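# Four arms place a ball and two bars

## Task

Take the ball resting on one of the long bars and set it into the cup of the upright post that is currently empty; set both long bars into their forked holders; finish with the second ball sitting on its post. All of this must stay in place without any robot supporting it, and at the end every gripper must be open and every arm withdrawn from the objects.

## Robot and tools

Setup. There are four identical i2rt Big YAM arms, named arm1, arm2, arm3 and arm4. Each has six revolute joints, a two-finger gripper and a wrist camera (arm1_cam_wrist to arm4_cam_wrist). A fixed room camera, cam_high, views the scene from above. With joints 1 and 6 at zero and the hand level and aimed forward, the wrist camera rides on top of the hand and looks toward the fingertips. The hand can reach roughly 1.0 m out from the joint 1 axis.

Frames. Positions share one scene frame: origin on the floor, +z up. The hand point lies halfway between the fingertips. The hand's z axis runs along the fingers; the fingers open and close along its y axis. Each arm's foot pose is real but never printed.

execute_actions. Argument actions is a list holding either zero or one action. An action is an object keyed by arm name; each arm entry holds a joints object. joints maps joint names to absolute target values (not offsets from the current reading). All named motions begin at once and may finish at different moments. Keys and ranges: joint1_rad -2.879 to 2.879 rad (base yaw, positive counter-clockwise seen from above, 0 means unfolding toward the direction the foot faces); joint2_rad 0 to 3.141 (shoulder, 0 has the upper arm lying back near level, increasing lifts it up then forward); joint3_rad 0 to 3.019 (elbow, 0 is fully folded, increasing opens it); joint4_rad -1.692 to 1.57 (hand pitch, positive tips fingers up); joint5_rad -1.57 to 1.57 (sideways hand swing, positive toward the arm's right); joint6_rad -2.094 to 2.094 (hand roll, positive clockwise viewed from behind the hand); gripper_m 0 to 0.093 metres, the fingertip gap. Tolerances counted as arrived: ±0.045, ±0.14, ±0.09, ±0.055, ±0.03, ±0.035 rad and ±0.003 m. Any joint or arm you omit may keep driving toward an earlier target. An unknown key or an out-of-range number rejects the whole call and nothing moves. Optional cameras lists which images to return (any of the five names, or "all"); omitted, null or ["all"] returns every camera, [] returns none. An empty actions list just reports state and images. The joint paths are not coordinated, so the hand may sweep wide between postures.

wait: seconds from 0 to 10; commands nothing, the scene keeps running, and you get the same report as an empty action.

zoom_image: camera (one of the five) and region [x0, y0, x1, y1] in pixels of that camera's most recent full image, top-left origin, at most 504 by 504. Gives a sharper close-up.

read_manual: optional section, only "licences"; returns URDF licence text and moves nothing.

finished_scene: scene, the integer number of the current scene. Ends it permanently after the robots hold the last command and reports success; the next scene's task follows. Sending a reply with no tool call ends everything.

Reading results. joint_positions gives current values; gripper_m is the sum of the two finger slides. A pictures line names the images in order. Torques are listed per arm joint; they carry unit-specific offset, scale and noise and are nonzero even in free air, so treat them as rough hints. joint_status tells how each commanded motion ended: off_target (stopped short and may still push), contact_stop or time_out (target dropped and joint holds where it stopped, although a joint still straining after time_out keeps a target within 0.375, 0.375, 0.113, 0.225, 0.075, 0.3 rad of its position and can move on its own if freed), not_followed (a self or inter-arm collision guard held back that arm's targets; see the joint command not followed line and its cause; the gripper part still runs, and the withheld targets may be retried on later actions). on_its_own lists what you did not command this call; held at is the stored target, not the actual position. To relieve a straining joint, command its reported position. Tiny changes near the current value may not move anything. A joint holding weight then sags.

Heat. Straining or carrying load warms motors, even while you are thinking. A MOTOR HOT line appears from 85 °C; at 100 °C an OVER-TEMPERATURE FAULT drops that whole arm and its gripper until cooled, and unmet keys read limit_stop_at_motor_heat (resend the target afterwards). Heat partly persists into the next scene.

Cautions. The arms do not stop on contact and can press hard. A firm squeeze between two robots fails the run immediately; a strong collision can too. The collision guard can react late and ignores fingers, gripper bodies and wrist cameras. Objects touching robots is fine. Never push anything off the work area or onto the floor. Avoid dropping, slipping, slamming or shoving items. Loose objects may occasionally get a brief nudge from outside. Arms act independently, and they keep their last command while you deliberate.

Each tool is called after "Request:" by a JSON object that holds its "api" and its "payload", one argument or row to a line.

## Session

Request:
{"api": "execute_actions", "payload": {
  "actions": []
}}

Scene clock: 0.00 s.
Joint torques (N m, as the arm reports them, + toward a larger angle): no reading
arm1.joint_positions: joint1_rad=+0.043 joint2_rad=+0.576 joint3_rad=+1.444 joint4_rad=-1.495 joint5_rad=+0.190 joint6_rad=+0.132 gripper_m=+0.095
arm1.joint_status: not commanded
arm1.hand: x=+1.2625 y=+0.0249 z=+1.3421 quat_wxyz=(+0.044, -0.885, +0.082, +0.457) (m; scene frame)
arm2.joint_positions: joint1_rad=+0.060 joint2_rad=+0.487 joint3_rad=+1.472 joint4_rad=-1.247 joint5_rad=-0.045 joint6_rad=-0.451 gripper_m=+0.094
arm2.joint_status: not commanded
arm2.hand: x=+0.0329 y=+1.2836 z=+1.4023 quat_wxyz=(-0.361, -0.370, -0.703, +0.488) (m; scene frame)
arm3.joint_positions: joint1_rad=-0.239 joint2_rad=+0.601 joint3_rad=+1.362 joint4_rad=-1.438 joint5_rad=+0.092 joint6_rad=-0.253 gripper_m=+0.095
arm3.joint_status: not commanded
arm3.hand: x=-1.2515 y=-0.0648 z=+1.3407 quat_wxyz=(-0.412, -0.020, -0.898, +0.154) (m; scene frame)
arm4.joint_positions: joint1_rad=+0.235 joint2_rad=+0.544 joint3_rad=+1.342 joint4_rad=-1.150 joint5_rad=+0.123 joint6_rad=-0.234 gripper_m=+0.094
arm4.joint_status: not commanded
arm4.hand: x=-0.0432 y=-1.2234 z=+1.3557 quat_wxyz=(-0.429, +0.690, -0.441, -0.380) (m; scene frame)
pictures: arm1_cam_wrist, arm2_cam_wrist, arm3_cam_wrist, arm4_cam_wrist, cam_high
Images, in order (width x height): arm1_cam_wrist 616x616, arm2_cam_wrist 616x616, arm3_cam_wrist 616x616, arm4_cam_wrist 616x616, cam_high 896x504.

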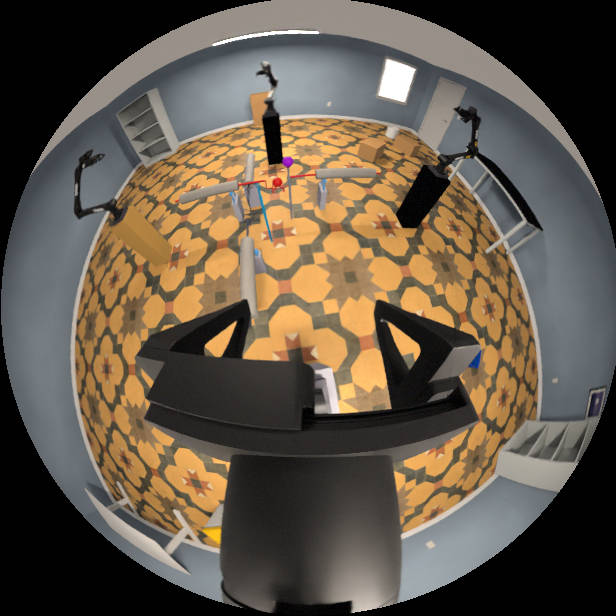

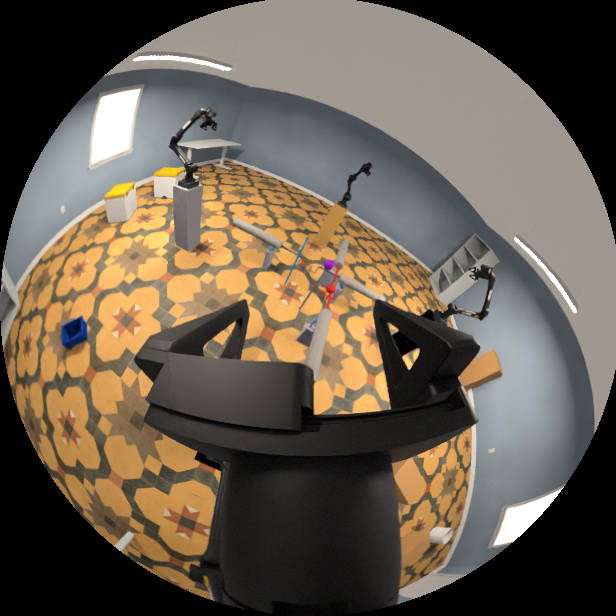

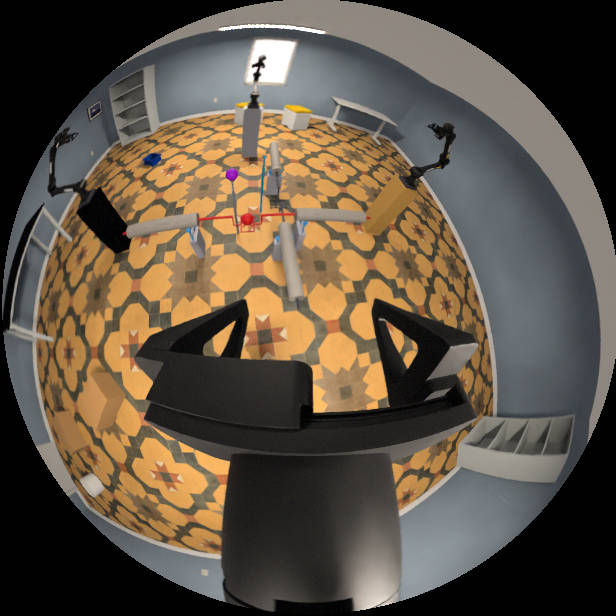

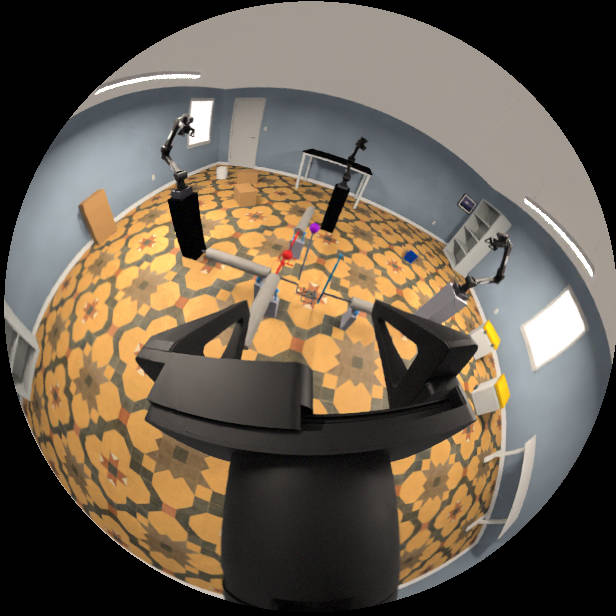

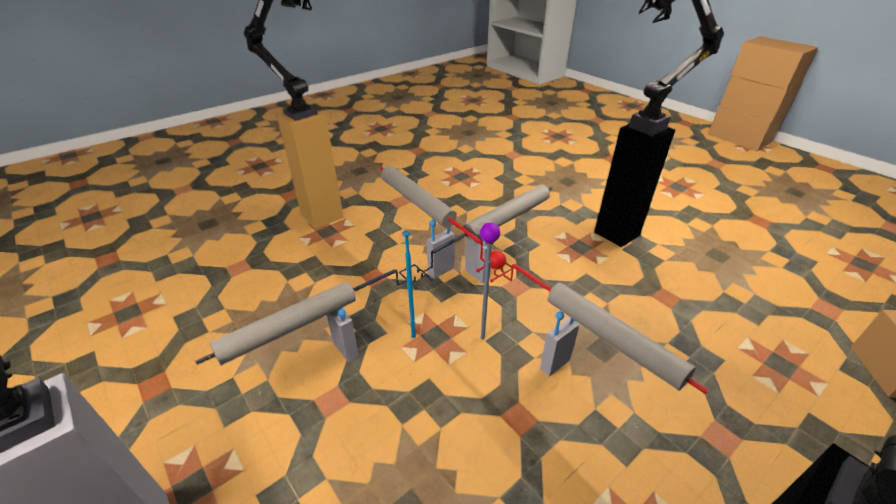

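Request:
{"api": "zoom_image", "payload": {
  "camera": "cam_high",
  "region": [320, 180, 620, 380]
}}

Request:
{"api": "zoom_image", "payload": {
  "camera": "arm3_cam_wrist",
  "region": [170, 130, 330, 270]
}}

Request:
{"api": "zoom_image", "payload": {
  "camera": "arm4_cam_wrist",
  "region": [230, 200, 390, 340]
}}

Region (320, 180, 620, 380) of cam_high's 896x504 image, scaled by 1.680, with more detail than that image has.

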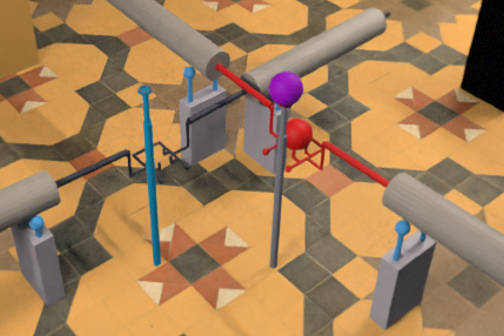

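Region (170, 130, 330, 270) of arm3_cam_wrist's 616x616 image, scaled by 3.150, with more detail than that image has; it fills the top 441 rows of this view, and the rest is white.

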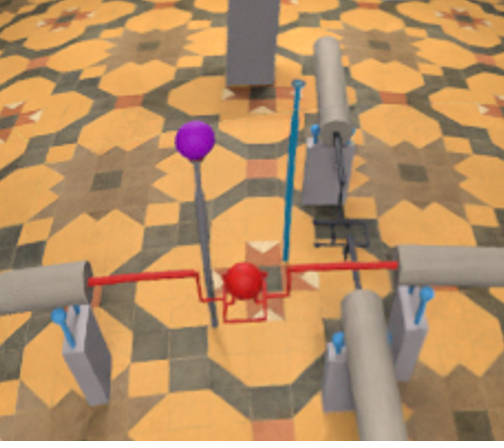

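Region (230, 200, 390, 340) of arm4_cam_wrist's 616x616 image, scaled by 3.150, with more detail than that image has; it fills the top 441 rows of this view, and the rest is white.

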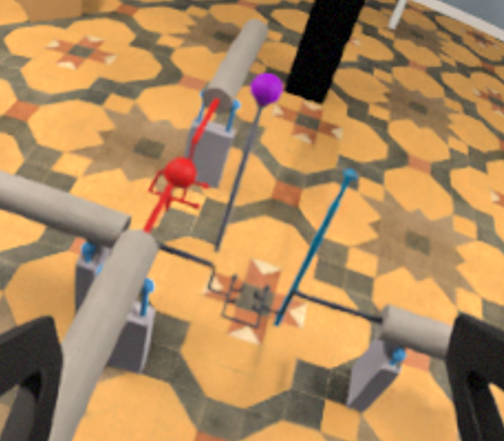

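Request:
{"api": "execute_actions", "payload": {
  "actions": [
    {"arm4":{"joints":{"joint1_rad":0.59,"joint2_rad":2.15,"joint3_rad":1.3,"joint4_rad":-0.72,"joint5_rad":0,"joint6_rad":0.59}},"arm2":{"joints":{"joint1_rad":-0.59,"joint2_rad":2.15,"joint3_rad":1.3,"joint4_rad":-0.72,"joint5_rad":0,"joint6_rad":-0.59}},"arm1":{"joints":{"joint1_rad":0,"joint2_rad":2.3,"joint3_rad":1.5,"joint4_rad":0.6,"joint5_rad":0,"joint6_rad":0}},"arm3":{"joints":{"joint1_rad":0,"joint2_rad":2.1,"joint3_rad":1.1,"joint4_rad":0.8,"joint5_rad":0,"joint6_rad":0}}}
  ]
}}

Scene clock: 20.87 s.
Joint torques (N m, as the arm reports them, + toward a larger angle): arm1=[ -3.32 -19.19   8.77   2.37  -0.13  -0.32] | arm2=[  1.58 -19.46   6.61   0.48  -0.05  -0.08] | arm3=[  0.91 -18.19   6.65   3.31  -0.2    0.03] | arm4=[ -2.05 -16.92   5.67   0.77   0.09   0.15]
arm1.joint_positions: joint1_rad=+0.009 joint2_rad=+2.309 joint3_rad=+1.478 joint4_rad=+0.572 joint5_rad=+0.005 joint6_rad=+0.014 gripper_m=+0.095
arm1.joint_status: all done
arm1.hand: x=+0.6277 y=-0.0069 z=+0.8177 quat_wxyz=(-0.006, -0.793, +0.003, +0.609) (m; scene frame)
arm2.joint_positions: joint1_rad=-0.592 joint2_rad=+2.144 joint3_rad=+1.292 joint4_rad=-0.726 joint5_rad=-0.002 joint6_rad=-0.576 gripper_m=+0.094
arm2.joint_status: all done
arm2.hand: x=-0.2773 y=+0.9930 z=+0.6620 quat_wxyz=(+0.004, -0.695, -0.719, +0.000) (m; scene frame)
arm3.joint_positions: joint1_rad=-0.008 joint2_rad=+2.101 joint3_rad=+1.097 joint4_rad=+0.777 joint5_rad=+0.002 joint6_rad=-0.011 gripper_m=+0.095
arm3.joint_status: all done
arm3.hand: x=-0.7340 y=-0.0193 z=+0.8811 quat_wxyz=(-0.627, -0.003, -0.779, +0.017) (m; scene frame)
arm4.joint_positions: joint1_rad=+0.590 joint2_rad=+2.152 joint3_rad=+1.298 joint4_rad=-0.728 joint5_rad=+0.001 joint6_rad=+0.582 gripper_m=+0.094
arm4.joint_status: all done
arm4.hand: x=-0.3193 y=-1.0209 z=+0.6580 quat_wxyz=(+0.001, +0.728, -0.686, +0.005) (m; scene frame)
pictures: arm1_cam_wrist, arm2_cam_wrist, arm3_cam_wrist, arm4_cam_wrist, cam_high
Images, in order (width x height): arm1_cam_wrist 616x616, arm2_cam_wrist 616x616, arm3_cam_wrist 616x616, arm4_cam_wrist 616x616, cam_high 896x504.

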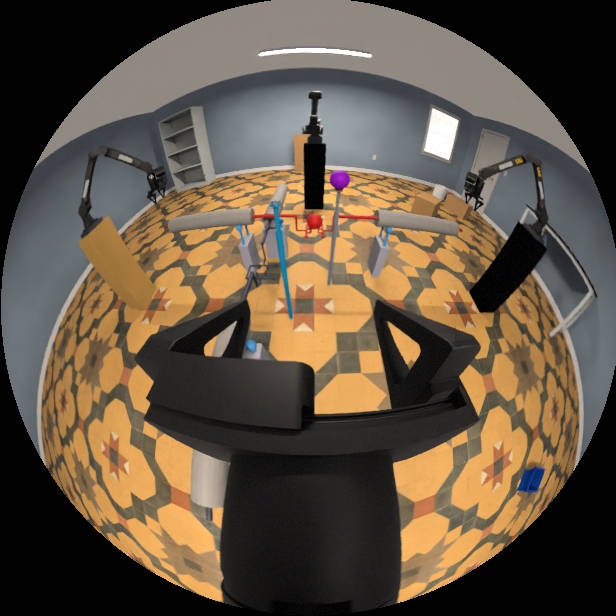

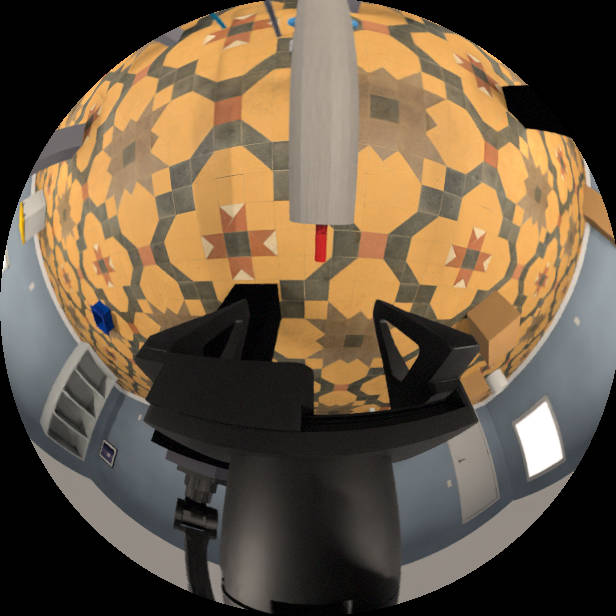

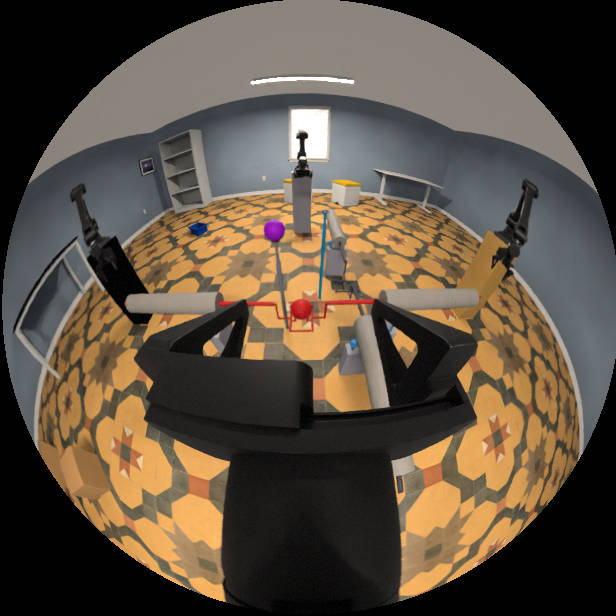

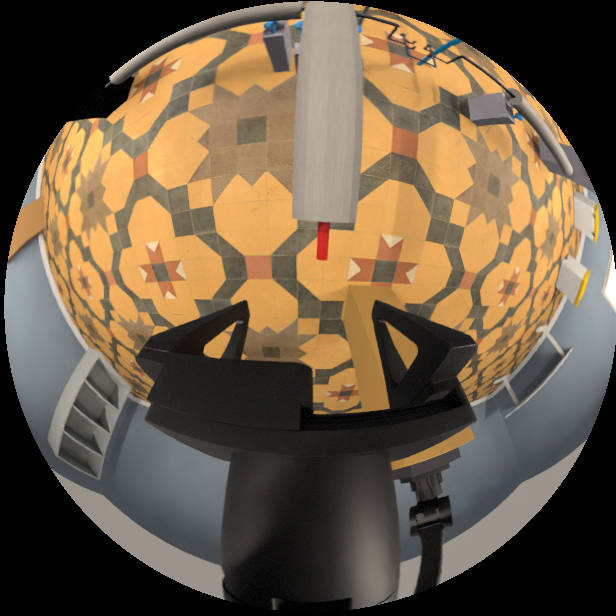

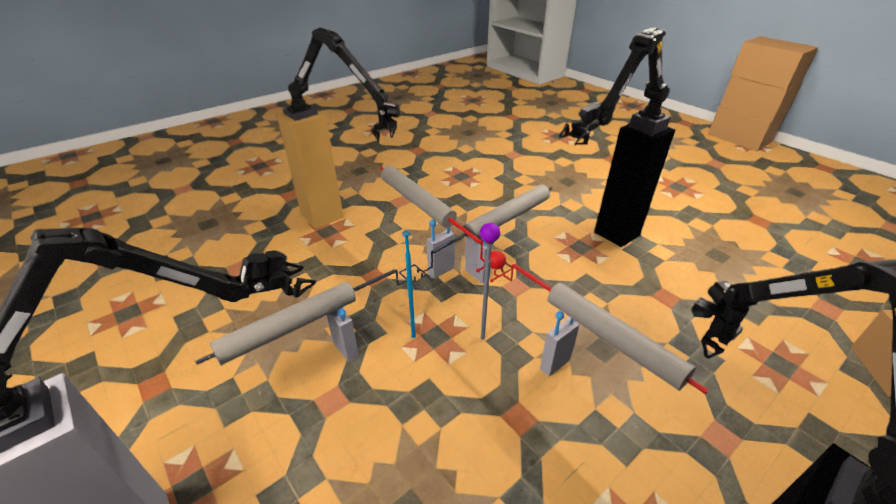

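Request:
{"api": "execute_actions", "payload": {
  "actions": [
    {"arm4":{"joints":{"joint1_rad":0.553,"joint2_rad":2.427,"joint3_rad":1.33,"joint4_rad":-0.474,"joint6_rad":0.6}},"arm2":{"joints":{"joint1_rad":-0.627,"joint2_rad":2.449,"joint3_rad":1.392,"joint4_rad":-0.514,"joint6_rad":-0.58}},"arm1":{"joints":{"joint2_rad":2.5,"joint3_rad":1.2,"joint4_rad":1.5}},"arm3":{"joints":{"joint2_rad":2.4,"joint3_rad":0.9,"joint4_rad":1.55}}}
  ]
}}

Scene clock: 36.50 s.
Joint torques (N m, as the arm reports them, + toward a larger angle): arm1=[ -3.33 -16.97   4.67   2.32  -0.13  -0.32] | arm2=[  0.61 -22.76   5.2    0.61  -0.04   0.02] | arm3=[  0.75 -18.26   3.16   3.23  -0.2    0.04] | arm4=[ -1.22 -18.05   4.81   0.96   0.09   0.24]
arm1.joint_positions: joint1_rad=+0.009 joint2_rad=+2.509 joint3_rad=+1.184 joint4_rad=+1.472 joint5_rad=+0.005 joint6_rad=+0.014 gripper_m=+0.095
arm1.joint_status: all done
arm1.hand: x=+0.7465 y=-0.0057 z=+0.7629 quat_wxyz=(-0.008, -0.654, +0.003, +0.756) (m; scene frame)
arm2.joint_positions: joint1_rad=-0.619 joint2_rad=+2.461 joint3_rad=+1.379 joint4_rad=-0.523 joint5_rad=-0.002 joint6_rad=-0.576 gripper_m=+0.094
arm2.joint_status: all done
arm2.hand: x=-0.2892 y=+1.0041 z=+0.5169 quat_wxyz=(+0.007, -0.705, -0.709, -0.013) (m; scene frame)
arm3.joint_positions: joint1_rad=-0.008 joint2_rad=+2.428 joint3_rad=+0.886 joint4_rad=+1.527 joint5_rad=+0.002 joint6_rad=-0.011 gripper_m=+0.095
arm3.joint_status: all done
arm3.hand: x=-0.8402 y=-0.0177 z=+0.7755 quat_wxyz=(-0.706, -0.002, -0.708, +0.018) (m; scene frame)
arm4.joint_positions: joint1_rad=+0.551 joint2_rad=+2.428 joint3_rad=+1.318 joint4_rad=-0.485 joint5_rad=+0.001 joint6_rad=+0.592 gripper_m=+0.094
arm4.joint_status: all done
arm4.hand: x=-0.2920 y=-1.0235 z=+0.5213 quat_wxyz=(+0.002, +0.710, -0.704, +0.011) (m; scene frame)
pictures: arm1_cam_wrist, arm2_cam_wrist, arm3_cam_wrist, arm4_cam_wrist, cam_high
Images, in order (width x height): arm1_cam_wrist 616x616, arm2_cam_wrist 616x616, arm3_cam_wrist 616x616, arm4_cam_wrist 616x616, cam_high 896x504.

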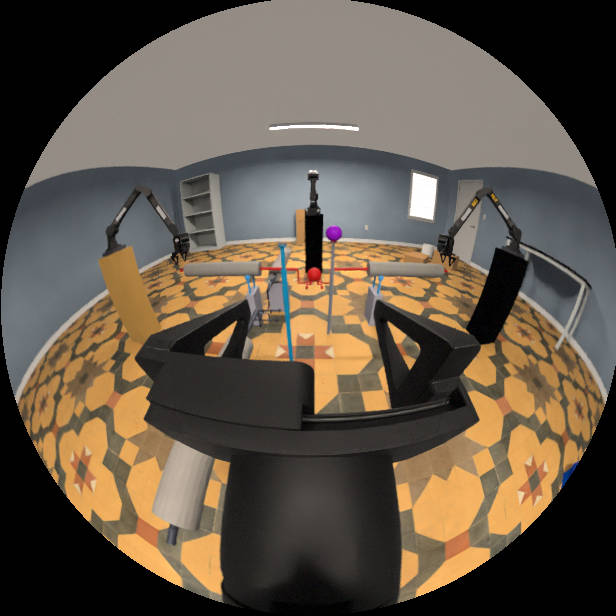

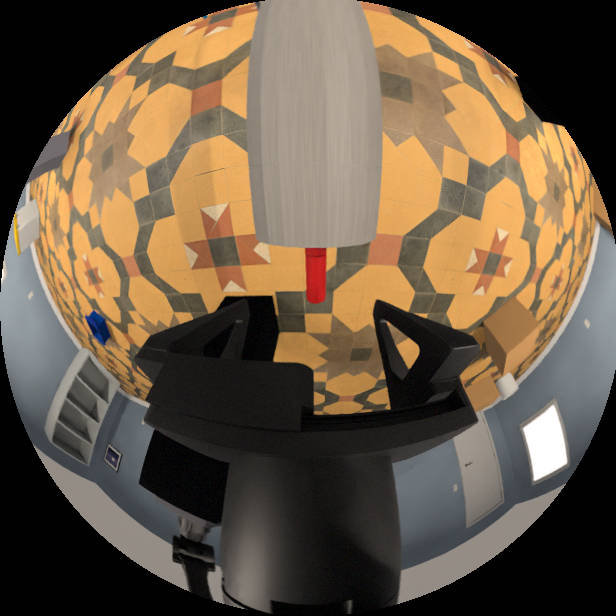

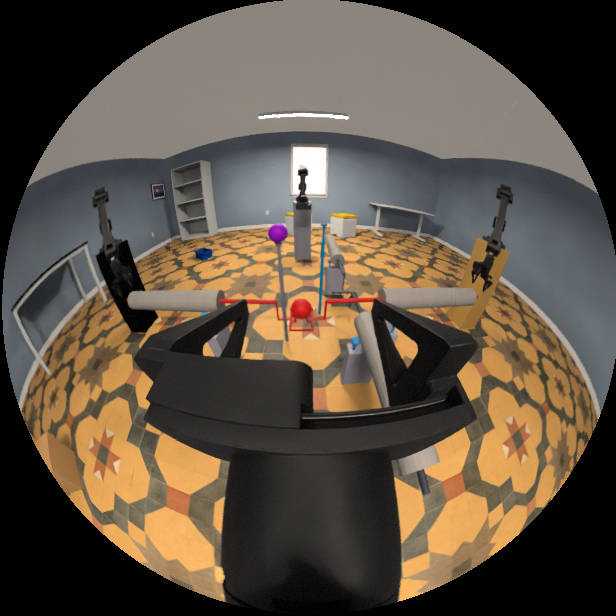

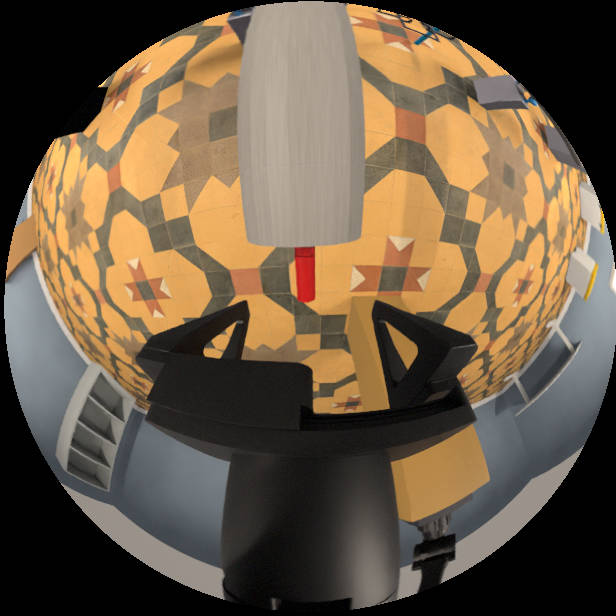

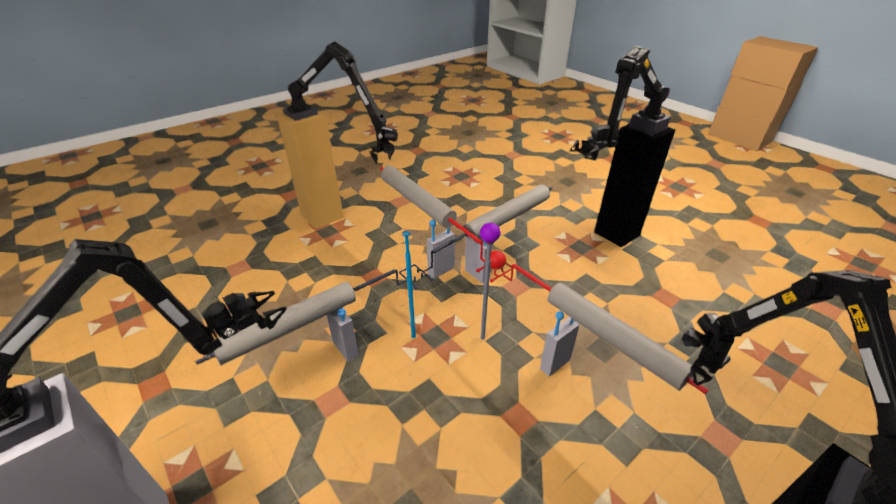

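Request:
{"api": "execute_actions", "payload": {
  "actions": [
    {"arm4":{"joints":{"joint1_rad":0.56,"joint2_rad":2.57,"joint3_rad":1.404,"joint4_rad":-0.4,"gripper_m":0.05}},"arm2":{"joints":{"joint1_rad":-0.64,"joint2_rad":2.576,"joint3_rad":1.456,"joint4_rad":-0.435,"gripper_m":0.05}}}
  ],
  "cameras": ["arm2_cam_wrist","arm4_cam_wrist","cam_high"]
}}

Request:
{"api": "zoom_image", "payload": {
  "camera": "cam_high",
  "region": [640, 310, 780, 420]
}}

Scene clock: 46.63 s.
Joint torques (N m, as the arm reports them, + toward a larger angle): arm1=[ -3.31 -16.39   4.67   2.27  -0.13  -0.33] | arm2=[ -0.16 -21.26   4.76   0.49  -0.06   0.04] | arm3=[  0.89 -18.55   3.16   3.31  -0.21   0.04] | arm4=[ -0.97 -18.88   4.17   0.68   0.08   0.11]
arm1.joint_positions: joint1_rad=+0.009 joint2_rad=+2.509 joint3_rad=+1.184 joint4_rad=+1.472 joint5_rad=+0.005 joint6_rad=+0.014 gripper_m=+0.095
arm1.joint_status: not commanded
arm1.hand: x=+0.7465 y=-0.0057 z=+0.7629 quat_wxyz=(-0.008, -0.654, +0.003, +0.756) (m; scene frame)
arm2.joint_positions: joint1_rad=-0.628 joint2_rad=+2.560 joint3_rad=+1.448 joint4_rad=-0.441 joint5_rad=-0.002 joint6_rad=-0.576 gripper_m=+0.050
arm2.joint_status: all done
arm2.hand: x=-0.3038 y=+0.9909 z=+0.4770 quat_wxyz=(+0.002, -0.708, -0.706, +0.012) (m; scene frame)
arm3.joint_positions: joint1_rad=-0.008 joint2_rad=+2.428 joint3_rad=+0.886 joint4_rad=+1.527 joint5_rad=+0.002 joint6_rad=-0.011 gripper_m=+0.095
arm3.joint_status: not commanded
arm3.hand: x=-0.8402 y=-0.0177 z=+0.7755 quat_wxyz=(-0.706, -0.002, -0.708, +0.018) (m; scene frame)
arm4.joint_positions: joint1_rad=+0.553 joint2_rad=+2.573 joint3_rad=+1.396 joint4_rad=-0.407 joint5_rad=+0.001 joint6_rad=+0.593 gripper_m=+0.050
arm4.joint_status: all done
arm4.hand: x=-0.2953 y=-1.0210 z=+0.4604 quat_wxyz=(+0.001, +0.711, -0.703, +0.006) (m; scene frame)
pictures: arm2_cam_wrist, arm4_cam_wrist, cam_high
Images, in order (width x height): arm2_cam_wrist 616x616, arm4_cam_wrist 616x616, cam_high 896x504.

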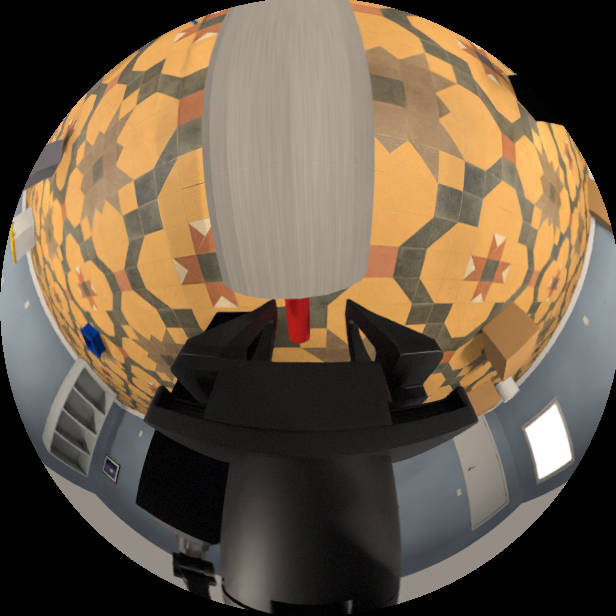

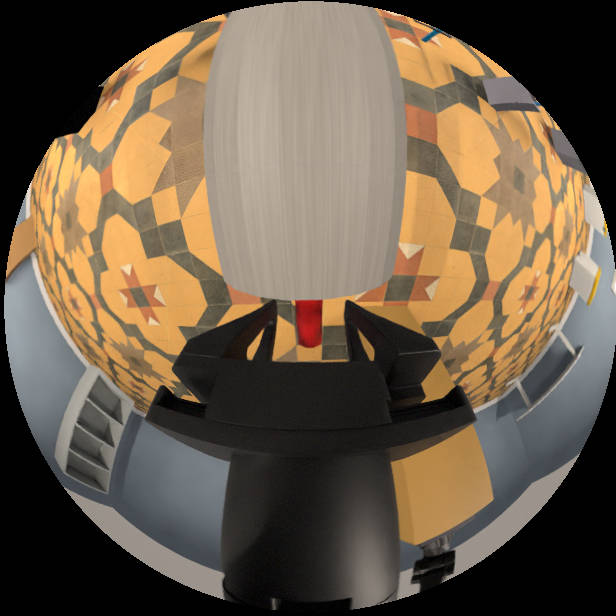

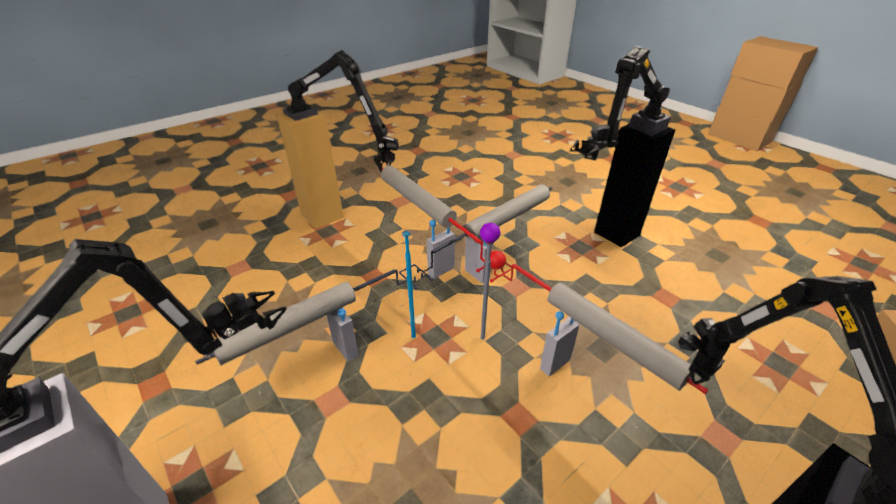

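Region (640, 310, 780, 420) of cam_high's 896x504 image, scaled by 3.600, with more detail than that image has; it fills the top 396 rows of this view, and the rest is white.

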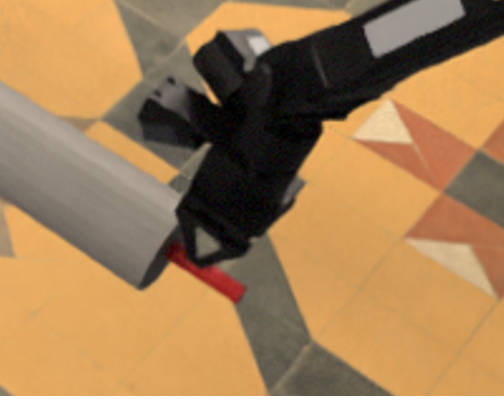

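Request:
{"api": "execute_actions", "payload": {
  "actions": [
    {"arm4":{"joints":{"joint1_rad":0.572,"joint2_rad":2.593,"joint3_rad":1.385,"joint4_rad":-0.355,"joint6_rad":0.62}},"arm2":{"joints":{"joint1_rad":-0.652,"joint2_rad":2.612,"joint3_rad":1.434,"joint4_rad":-0.392,"joint6_rad":-0.6}}}
  ],
  "cameras": []
}}

Request:
{"api": "execute_actions", "payload": {
  "actions": [
    {"arm4":{"joints":{"gripper_m":0}},"arm2":{"joints":{"gripper_m":0}}}
  ],
  "cameras": ["arm2_cam_wrist","arm4_cam_wrist","cam_high"]
}}

Request:
{"api": "zoom_image", "payload": {
  "camera": "cam_high",
  "region": [640, 310, 780, 420]
}}

Scene clock: 55.17 s.
Joint torques (N m, as the arm reports them, + toward a larger angle): arm1=[ -3.33 -16.4    4.67   2.28  -0.13  -0.33] | arm2=[  0.01 -20.08   3.65   0.68  -0.04  -0.09] | arm3=[  0.72 -18.54   3.13   3.22  -0.2    0.07] | arm4=[ -1.07 -17.07   2.69   1.06   0.09   0.17]
arm1.joint_positions: joint1_rad=+0.009 joint2_rad=+2.509 joint3_rad=+1.184 joint4_rad=+1.472 joint5_rad=+0.005 joint6_rad=+0.014 gripper_m=+0.095
arm1.joint_status: not commanded
arm1.hand: x=+0.7465 y=-0.0057 z=+0.7629 quat_wxyz=(-0.008, -0.654, +0.003, +0.756) (m; scene frame)
arm2.joint_positions: joint1_rad=-0.641 joint2_rad=+2.586 joint3_rad=+1.437 joint4_rad=-0.403 joint5_rad=-0.002 joint6_rad=-0.586 gripper_m=+0.050
arm2.joint_status: all done
arm2.hand: x=-0.3056 y=+1.0016 z=+0.4624 quat_wxyz=(+0.001, -0.709, -0.705, +0.013) (m; scene frame)
arm3.joint_positions: joint1_rad=-0.008 joint2_rad=+2.428 joint3_rad=+0.886 joint4_rad=+1.527 joint5_rad=+0.002 joint6_rad=-0.011 gripper_m=+0.095
arm3.joint_status: not commanded
arm3.hand: x=-0.8402 y=-0.0177 z=+0.7755 quat_wxyz=(-0.706, -0.002, -0.708, +0.018) (m; scene frame)
arm4.joint_positions: joint1_rad=+0.569 joint2_rad=+2.574 joint3_rad=+1.394 joint4_rad=-0.368 joint5_rad=+0.001 joint6_rad=+0.612 gripper_m=+0.050
arm4.joint_status: all done
arm4.hand: x=-0.3068 y=-1.0190 z=+0.4600 quat_wxyz=(-0.002, +0.710, -0.705, -0.012) (m; scene frame)
pictures: none
No camera images: the call's "cameras" was empty. Leave "cameras" out to get every camera's image.

Scene clock: 55.77 s.
Joint torques (N m, as the arm reports them, + toward a larger angle): arm1=[ -3.32 -16.39   4.66   2.27  -0.13  -0.33] | arm2=[ -0.77 -19.87   4.22   0.84   0.74  -0.07] | arm3=[  0.89 -18.34   3.12   3.24  -0.21   0.05] | arm4=[ -0.87 -16.91   3.44   1.11  -0.45   0.2 ]
arm1.joint_positions: joint1_rad=+0.009 joint2_rad=+2.509 joint3_rad=+1.184 joint4_rad=+1.472 joint5_rad=+0.005 joint6_rad=+0.014 gripper_m=+0.095
arm1.joint_status: not commanded
arm1.hand: x=+0.7465 y=-0.0057 z=+0.7629 quat_wxyz=(-0.008, -0.654, +0.003, +0.756) (m; scene frame)
arm2.joint_positions: joint1_rad=-0.631 joint2_rad=+2.586 joint3_rad=+1.427 joint4_rad=-0.406 joint5_rad=-0.025 joint6_rad=-0.588 gripper_m=+0.017
arm2.joint_status: gripper_m off_target (ended at +0.017, target +0.000)
arm2.hand: x=-0.2939 y=+1.0018 z=+0.4607 quat_wxyz=(-0.009, -0.705, -0.710, +0.005) (m; scene frame)
arm3.joint_positions: joint1_rad=-0.008 joint2_rad=+2.428 joint3_rad=+0.886 joint4_rad=+1.527 joint5_rad=+0.002 joint6_rad=-0.011 gripper_m=+0.095
arm3.joint_status: not commanded
arm3.hand: x=-0.8402 y=-0.0177 z=+0.7755 quat_wxyz=(-0.706, -0.002, -0.708, +0.018) (m; scene frame)
arm4.joint_positions: joint1_rad=+0.556 joint2_rad=+2.574 joint3_rad=+1.384 joint4_rad=-0.368 joint5_rad=+0.012 joint6_rad=+0.608 gripper_m=+0.018
arm4.joint_status: gripper_m off_target (ended at +0.018, target +0.000)
arm4.hand: x=-0.2966 y=-1.0191 z=+0.4585 quat_wxyz=(-0.006, +0.707, -0.708, -0.006) (m; scene frame)
pictures: arm2_cam_wrist, arm4_cam_wrist, cam_high
Images, in order (width x height): arm2_cam_wrist 616x616, arm4_cam_wrist 616x616, cam_high 896x504.

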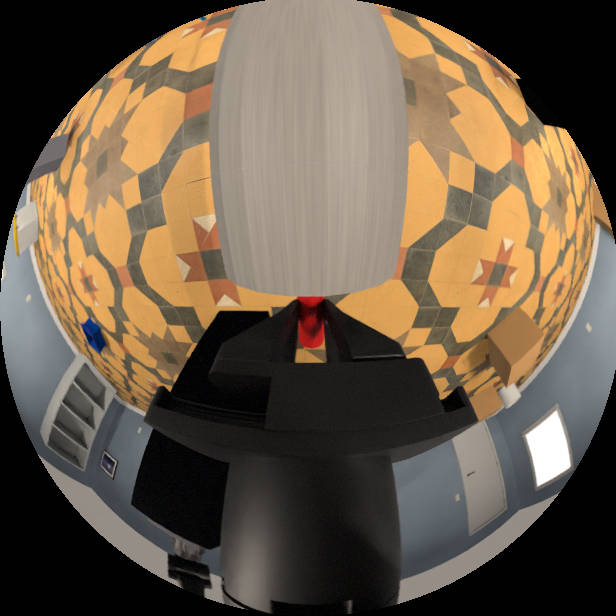

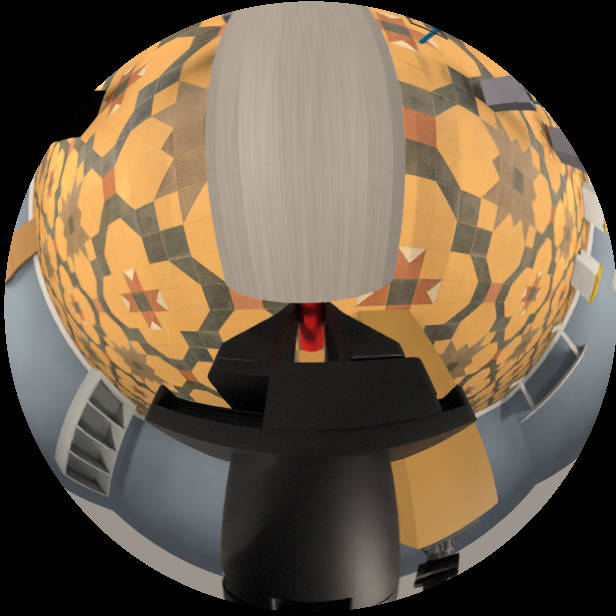

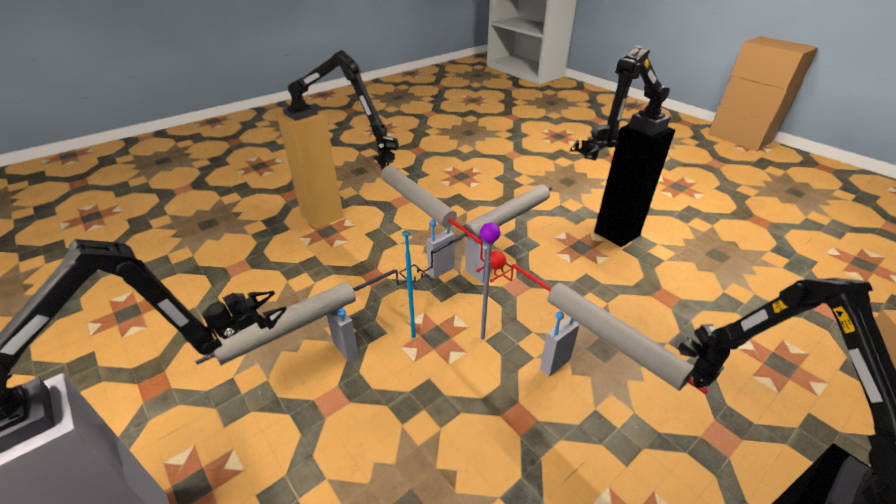

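Region (640, 310, 780, 420) of cam_high's 896x504 image, scaled by 3.600, with more detail than that image has; it fills the top 396 rows of this view, and the rest is white.

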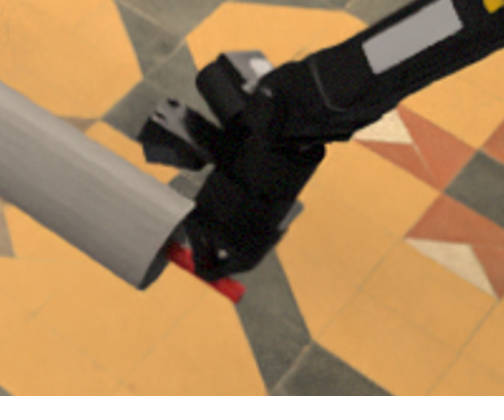

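Shallow; regrip deeper.

Request:
{"api": "execute_actions", "payload": {
  "actions": [
    {"arm4":{"joints":{"gripper_m":0.05}},"arm2":{"joints":{"gripper_m":0.05}}}
  ],
  "cameras": []
}}

Request:
{"api": "execute_actions", "payload": {
  "actions": [
    {"arm4":{"joints":{"joint2_rad":2.625,"joint3_rad":1.405}},"arm2":{"joints":{"joint2_rad":2.645,"joint3_rad":1.455}}}
  ],
  "cameras": ["arm2_cam_wrist","arm4_cam_wrist"]
}}

Scene clock: 61.40 s.
Joint torques (N m, as the arm reports them, + toward a larger angle): arm1=[ -3.32 -16.41   4.67   2.27  -0.13  -0.33] | arm2=[  0.23 -19.83   4.2    0.77   0.01  -0.08] | arm3=[  0.58 -18.69   3.06   3.26  -0.2    0.07] | arm4=[ -1.48 -16.72   3.73   0.79   0.02   0.2 ]
arm1.joint_positions: joint1_rad=+0.009 joint2_rad=+2.509 joint3_rad=+1.184 joint4_rad=+1.472 joint5_rad=+0.005 joint6_rad=+0.014 gripper_m=+0.095
arm1.joint_status: not commanded
arm1.hand: x=+0.7465 y=-0.0057 z=+0.7629 quat_wxyz=(-0.008, -0.654, +0.003, +0.756) (m; scene frame)
arm2.joint_positions: joint1_rad=-0.642 joint2_rad=+2.586 joint3_rad=+1.427 joint4_rad=-0.402 joint5_rad=-0.004 joint6_rad=-0.588 gripper_m=+0.050
arm2.joint_status: all done
arm2.hand: x=-0.3022 y=+1.0065 z=+0.4606 quat_wxyz=(+0.001, -0.709, -0.706, +0.008) (m; scene frame)
arm3.joint_positions: joint1_rad=-0.008 joint2_rad=+2.428 joint3_rad=+0.886 joint4_rad=+1.527 joint5_rad=+0.002 joint6_rad=-0.011 gripper_m=+0.095
arm3.joint_status: not commanded
arm3.hand: x=-0.8402 y=-0.0177 z=+0.7755 quat_wxyz=(-0.706, -0.002, -0.708, +0.018) (m; scene frame)
arm4.joint_positions: joint1_rad=+0.568 joint2_rad=+2.575 joint3_rad=+1.384 joint4_rad=-0.367 joint5_rad=+0.002 joint6_rad=+0.612 gripper_m=+0.050
arm4.joint_status: all done
arm4.hand: x=-0.3026 y=-1.0238 z=+0.4578 quat_wxyz=(-0.001, +0.709, -0.705, -0.006) (m; scene frame)
pictures: none
No camera images: the call's "cameras" was empty. Leave "cameras" out to get every camera's image.

Scene clock: 62.13 s.
Joint torques (N m, as the arm reports them, + toward a larger angle): arm1=[ -3.32 -16.36   4.67   2.27  -0.13  -0.32] | arm2=[  0.11 -20.14   4.94   0.69   0.04  -0.04] | arm3=[  0.61 -18.52   3.17   3.22  -0.2    0.06] | arm4=[ -0.91 -17.4    4.35   0.88   0.01   0.17]
arm1.joint_positions: joint1_rad=+0.009 joint2_rad=+2.509 joint3_rad=+1.184 joint4_rad=+1.472 joint5_rad=+0.005 joint6_rad=+0.014 gripper_m=+0.095
arm1.joint_status: not commanded
arm1.hand: x=+0.7465 y=-0.0057 z=+0.7629 quat_wxyz=(-0.008, -0.654, +0.003, +0.756) (m; scene frame)
arm2.joint_positions: joint1_rad=-0.642 joint2_rad=+2.621 joint3_rad=+1.434 joint4_rad=-0.401 joint5_rad=-0.004 joint6_rad=-0.588 gripper_m=+0.050
arm2.joint_status: all done
arm2.hand: x=-0.2957 y=+1.0165 z=+0.4435 quat_wxyz=(+0.004, -0.709, -0.706, -0.005) (m; scene frame)
arm3.joint_positions: joint1_rad=-0.008 joint2_rad=+2.428 joint3_rad=+0.886 joint4_rad=+1.527 joint5_rad=+0.002 joint6_rad=-0.011 gripper_m=+0.095
arm3.joint_status: not commanded
arm3.hand: x=-0.8402 y=-0.0177 z=+0.7755 quat_wxyz=(-0.706, -0.002, -0.708, +0.018) (m; scene frame)
arm4.joint_positions: joint1_rad=+0.568 joint2_rad=+2.616 joint3_rad=+1.384 joint4_rad=-0.366 joint5_rad=+0.002 joint6_rad=+0.612 gripper_m=+0.050
arm4.joint_status: all done
arm4.hand: x=-0.2917 y=-1.0392 z=+0.4375 quat_wxyz=(+0.002, +0.709, -0.705, +0.013) (m; scene frame)
pictures: arm2_cam_wrist, arm4_cam_wrist
Images, in order (width x height): arm2_cam_wrist 616x616, arm4_cam_wrist 616x616.

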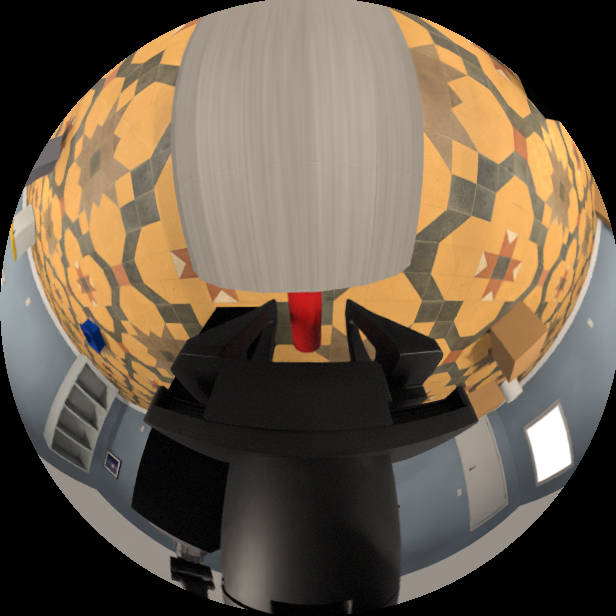

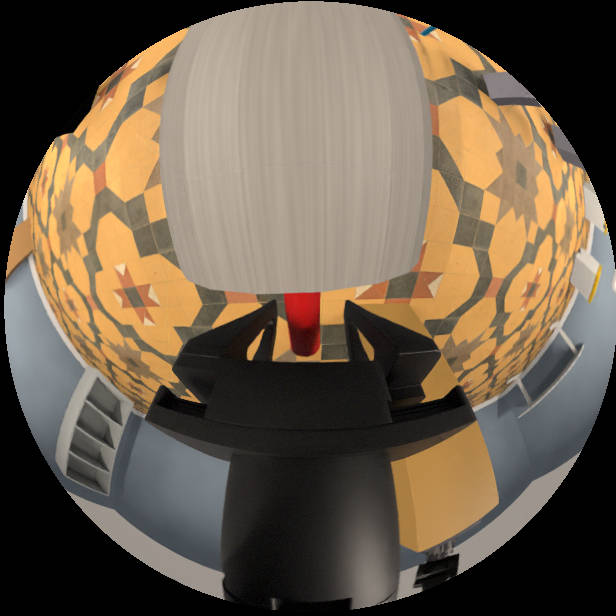

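Request:
{"api": "execute_actions", "payload": {
  "actions": [
    {"arm4":{"joints":{"gripper_m":0}},"arm2":{"joints":{"gripper_m":0}}}
  ],
  "cameras": []
}}

Request:
{"api": "execute_actions", "payload": {
  "actions": [
    {"arm4":{"joints":{"joint2_rad":2.47,"joint3_rad":1.31,"joint4_rad":-0.41}},"arm2":{"joints":{"joint2_rad":2.485,"joint3_rad":1.365,"joint4_rad":-0.45}}}
  ],
  "cameras": []
}}

Request:
{"api": "execute_actions", "payload": {
  "actions": [
    {"arm4":{"joints":{"joint2_rad":2.336,"joint3_rad":1.246,"joint4_rad":-0.481}},"arm2":{"joints":{"joint2_rad":2.359,"joint3_rad":1.308,"joint4_rad":-0.52}}}
  ],
  "cameras": ["arm2_cam_wrist","arm4_cam_wrist","cam_high"]
}}

Scene clock: 74.23 s.
Joint torques (N m, as the arm reports them, + toward a larger angle): arm1=[ -3.3  -16.36   4.67   2.27  -0.13  -0.32] | arm2=[ -0.05 -20.01   4.96   0.66   0.25   0.1 ] | arm3=[  0.46 -18.53   3.08   3.24  -0.2    0.05] | arm4=[ -1.5  -17.91   4.25   0.72   0.18   0.3 ]
arm1.joint_positions: joint1_rad=+0.009 joint2_rad=+2.509 joint3_rad=+1.184 joint4_rad=+1.472 joint5_rad=+0.005 joint6_rad=+0.014 gripper_m=+0.095
arm1.joint_status: not commanded
arm1.hand: x=+0.7465 y=-0.0057 z=+0.7629 quat_wxyz=(-0.008, -0.654, +0.003, +0.756) (m; scene frame)
arm2.joint_positions: joint1_rad=-0.639 joint2_rad=+2.623 joint3_rad=+1.434 joint4_rad=-0.402 joint5_rad=-0.011 joint6_rad=-0.604 gripper_m=+0.019
arm2.joint_status: gripper_m off_target (ended at +0.019, target +0.000)
arm2.hand: x=-0.2933 y=+1.0159 z=+0.4429 quat_wxyz=(+0.001, -0.702, -0.712, -0.007) (m; scene frame)
arm3.joint_positions: joint1_rad=-0.008 joint2_rad=+2.428 joint3_rad=+0.886 joint4_rad=+1.527 joint5_rad=+0.002 joint6_rad=-0.011 gripper_m=+0.095
arm3.joint_status: not commanded
arm3.hand: x=-0.8402 y=-0.0177 z=+0.7755 quat_wxyz=(-0.706, -0.002, -0.708, +0.018) (m; scene frame)
arm4.joint_positions: joint1_rad=+0.573 joint2_rad=+2.616 joint3_rad=+1.387 joint4_rad=-0.363 joint5_rad=-0.001 joint6_rad=+0.603 gripper_m=+0.018
arm4.joint_status: gripper_m off_target (ended at +0.018, target +0.000)
arm4.hand: x=-0.2955 y=-1.0392 z=+0.4378 quat_wxyz=(+0.003, +0.714, -0.700, +0.010) (m; scene frame)
pictures: none
No camera images: the call's "cameras" was empty. Leave "cameras" out to get every camera's image.

Scene clock: 75.20 s.
Joint torques (N m, as the arm reports them, + toward a larger angle): arm1=[ -3.31 -16.4    4.66   2.27  -0.13  -0.33] | arm2=[ -0.1  -24.04   3.84  -0.31   0.04   0.11] | arm3=[  0.74 -18.57   3.11   3.33  -0.21   0.07] | arm4=[ -1.21 -19.54   3.38   0.23   0.4    0.32]
arm1.joint_positions: joint1_rad=+0.009 joint2_rad=+2.509 joint3_rad=+1.184 joint4_rad=+1.472 joint5_rad=+0.005 joint6_rad=+0.014 gripper_m=+0.095
arm1.joint_status: not commanded
arm1.hand: x=+0.7465 y=-0.0057 z=+0.7629 quat_wxyz=(-0.008, -0.654, +0.003, +0.756) (m; scene frame)
arm2.joint_positions: joint1_rad=-0.640 joint2_rad=+2.513 joint3_rad=+1.365 joint4_rad=-0.439 joint5_rad=-0.005 joint6_rad=-0.604 gripper_m=+0.019
arm2.joint_status: all done
arm2.hand: x=-0.2932 y=+1.0176 z=+0.4878 quat_wxyz=(+0.004, -0.702, -0.712, -0.005) (m; scene frame)
arm3.joint_positions: joint1_rad=-0.008 joint2_rad=+2.428 joint3_rad=+0.886 joint4_rad=+1.527 joint5_rad=+0.002 joint6_rad=-0.011 gripper_m=+0.095
arm3.joint_status: not commanded
arm3.hand: x=-0.8402 y=-0.0177 z=+0.7755 quat_wxyz=(-0.706, -0.002, -0.708, +0.018) (m; scene frame)
arm4.joint_positions: joint1_rad=+0.571 joint2_rad=+2.491 joint3_rad=+1.313 joint4_rad=-0.406 joint5_rad=-0.005 joint6_rad=+0.599 gripper_m=+0.018
arm4.joint_status: all done
arm4.hand: x=-0.2961 y=-1.0376 z=+0.4893 quat_wxyz=(+0.005, +0.715, -0.699, +0.005) (m; scene frame)
pictures: none
No camera images: the call's "cameras" was empty. Leave "cameras" out to get every camera's image.

Scene clock: 76.13 s.
Joint torques (N m, as the arm reports them, + toward a larger angle): arm1=[ -3.34 -16.38   4.67   2.27  -0.13  -0.32] | arm2=[  0.22 -23.28   4.36  -0.22   0.04   0.12] | arm3=[  0.85 -18.61   3.15   3.33  -0.2    0.05] | arm4=[ -0.96 -18.08   3.91   0.1    0.4    0.28]
arm1.joint_positions: joint1_rad=+0.009 joint2_rad=+2.509 joint3_rad=+1.184 joint4_rad=+1.472 joint5_rad=+0.005 joint6_rad=+0.014 gripper_m=+0.095
arm1.joint_status: not commanded
arm1.hand: x=+0.7465 y=-0.0057 z=+0.7629 quat_wxyz=(-0.008, -0.654, +0.003, +0.756) (m; scene frame)
arm2.joint_positions: joint1_rad=-0.640 joint2_rad=+2.382 joint3_rad=+1.308 joint4_rad=-0.511 joint5_rad=-0.004 joint6_rad=-0.605 gripper_m=+0.019
arm2.joint_status: all done
arm2.hand: x=-0.2933 y=+1.0164 z=+0.5445 quat_wxyz=(+0.004, -0.702, -0.712, -0.003) (m; scene frame)
arm3.joint_positions: joint1_rad=-0.008 joint2_rad=+2.428 joint3_rad=+0.886 joint4_rad=+1.527 joint5_rad=+0.002 joint6_rad=-0.011 gripper_m=+0.095
arm3.joint_status: not commanded
arm3.hand: x=-0.8402 y=-0.0177 z=+0.7755 quat_wxyz=(-0.706, -0.002, -0.708, +0.018) (m; scene frame)
arm4.joint_positions: joint1_rad=+0.571 joint2_rad=+2.354 joint3_rad=+1.249 joint4_rad=-0.476 joint5_rad=-0.005 joint6_rad=+0.599 gripper_m=+0.018
arm4.joint_status: all done
arm4.hand: x=-0.2950 y=-1.0389 z=+0.5457 quat_wxyz=(+0.004, +0.715, -0.699, +0.004) (m; scene frame)
pictures: arm2_cam_wrist, arm4_cam_wrist, cam_high
Images, in order (width x height): arm2_cam_wrist 616x616, arm4_cam_wrist 616x616, cam_high 896x504.

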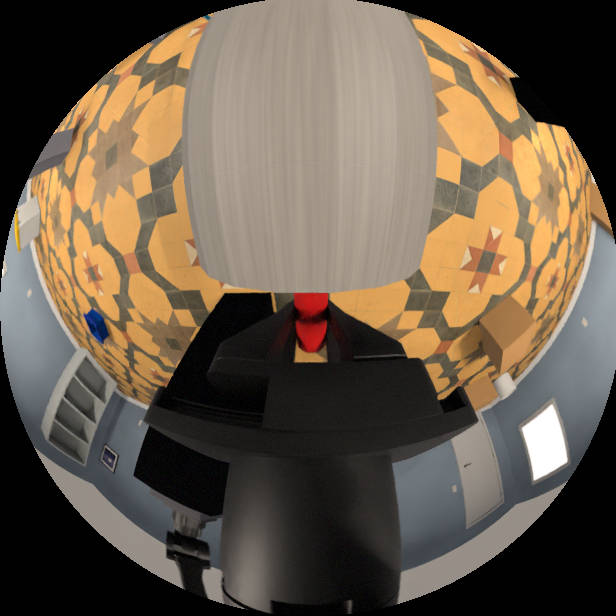

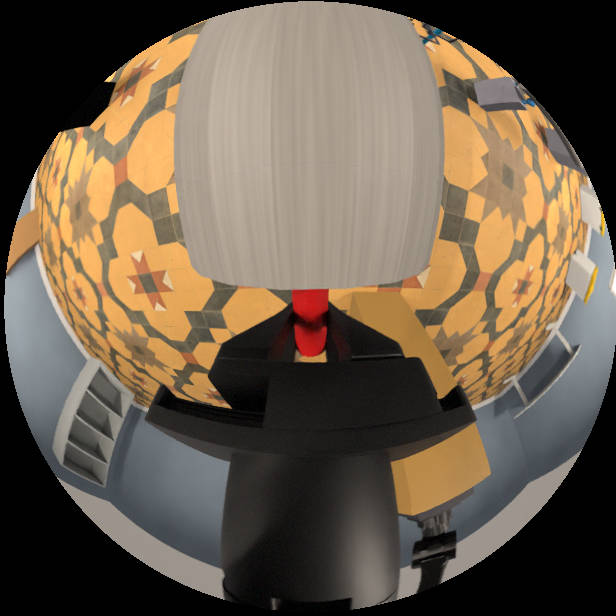

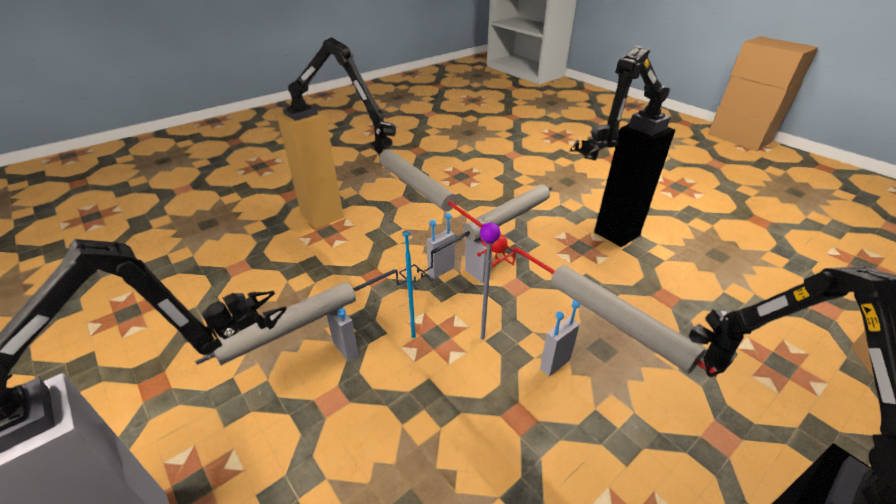

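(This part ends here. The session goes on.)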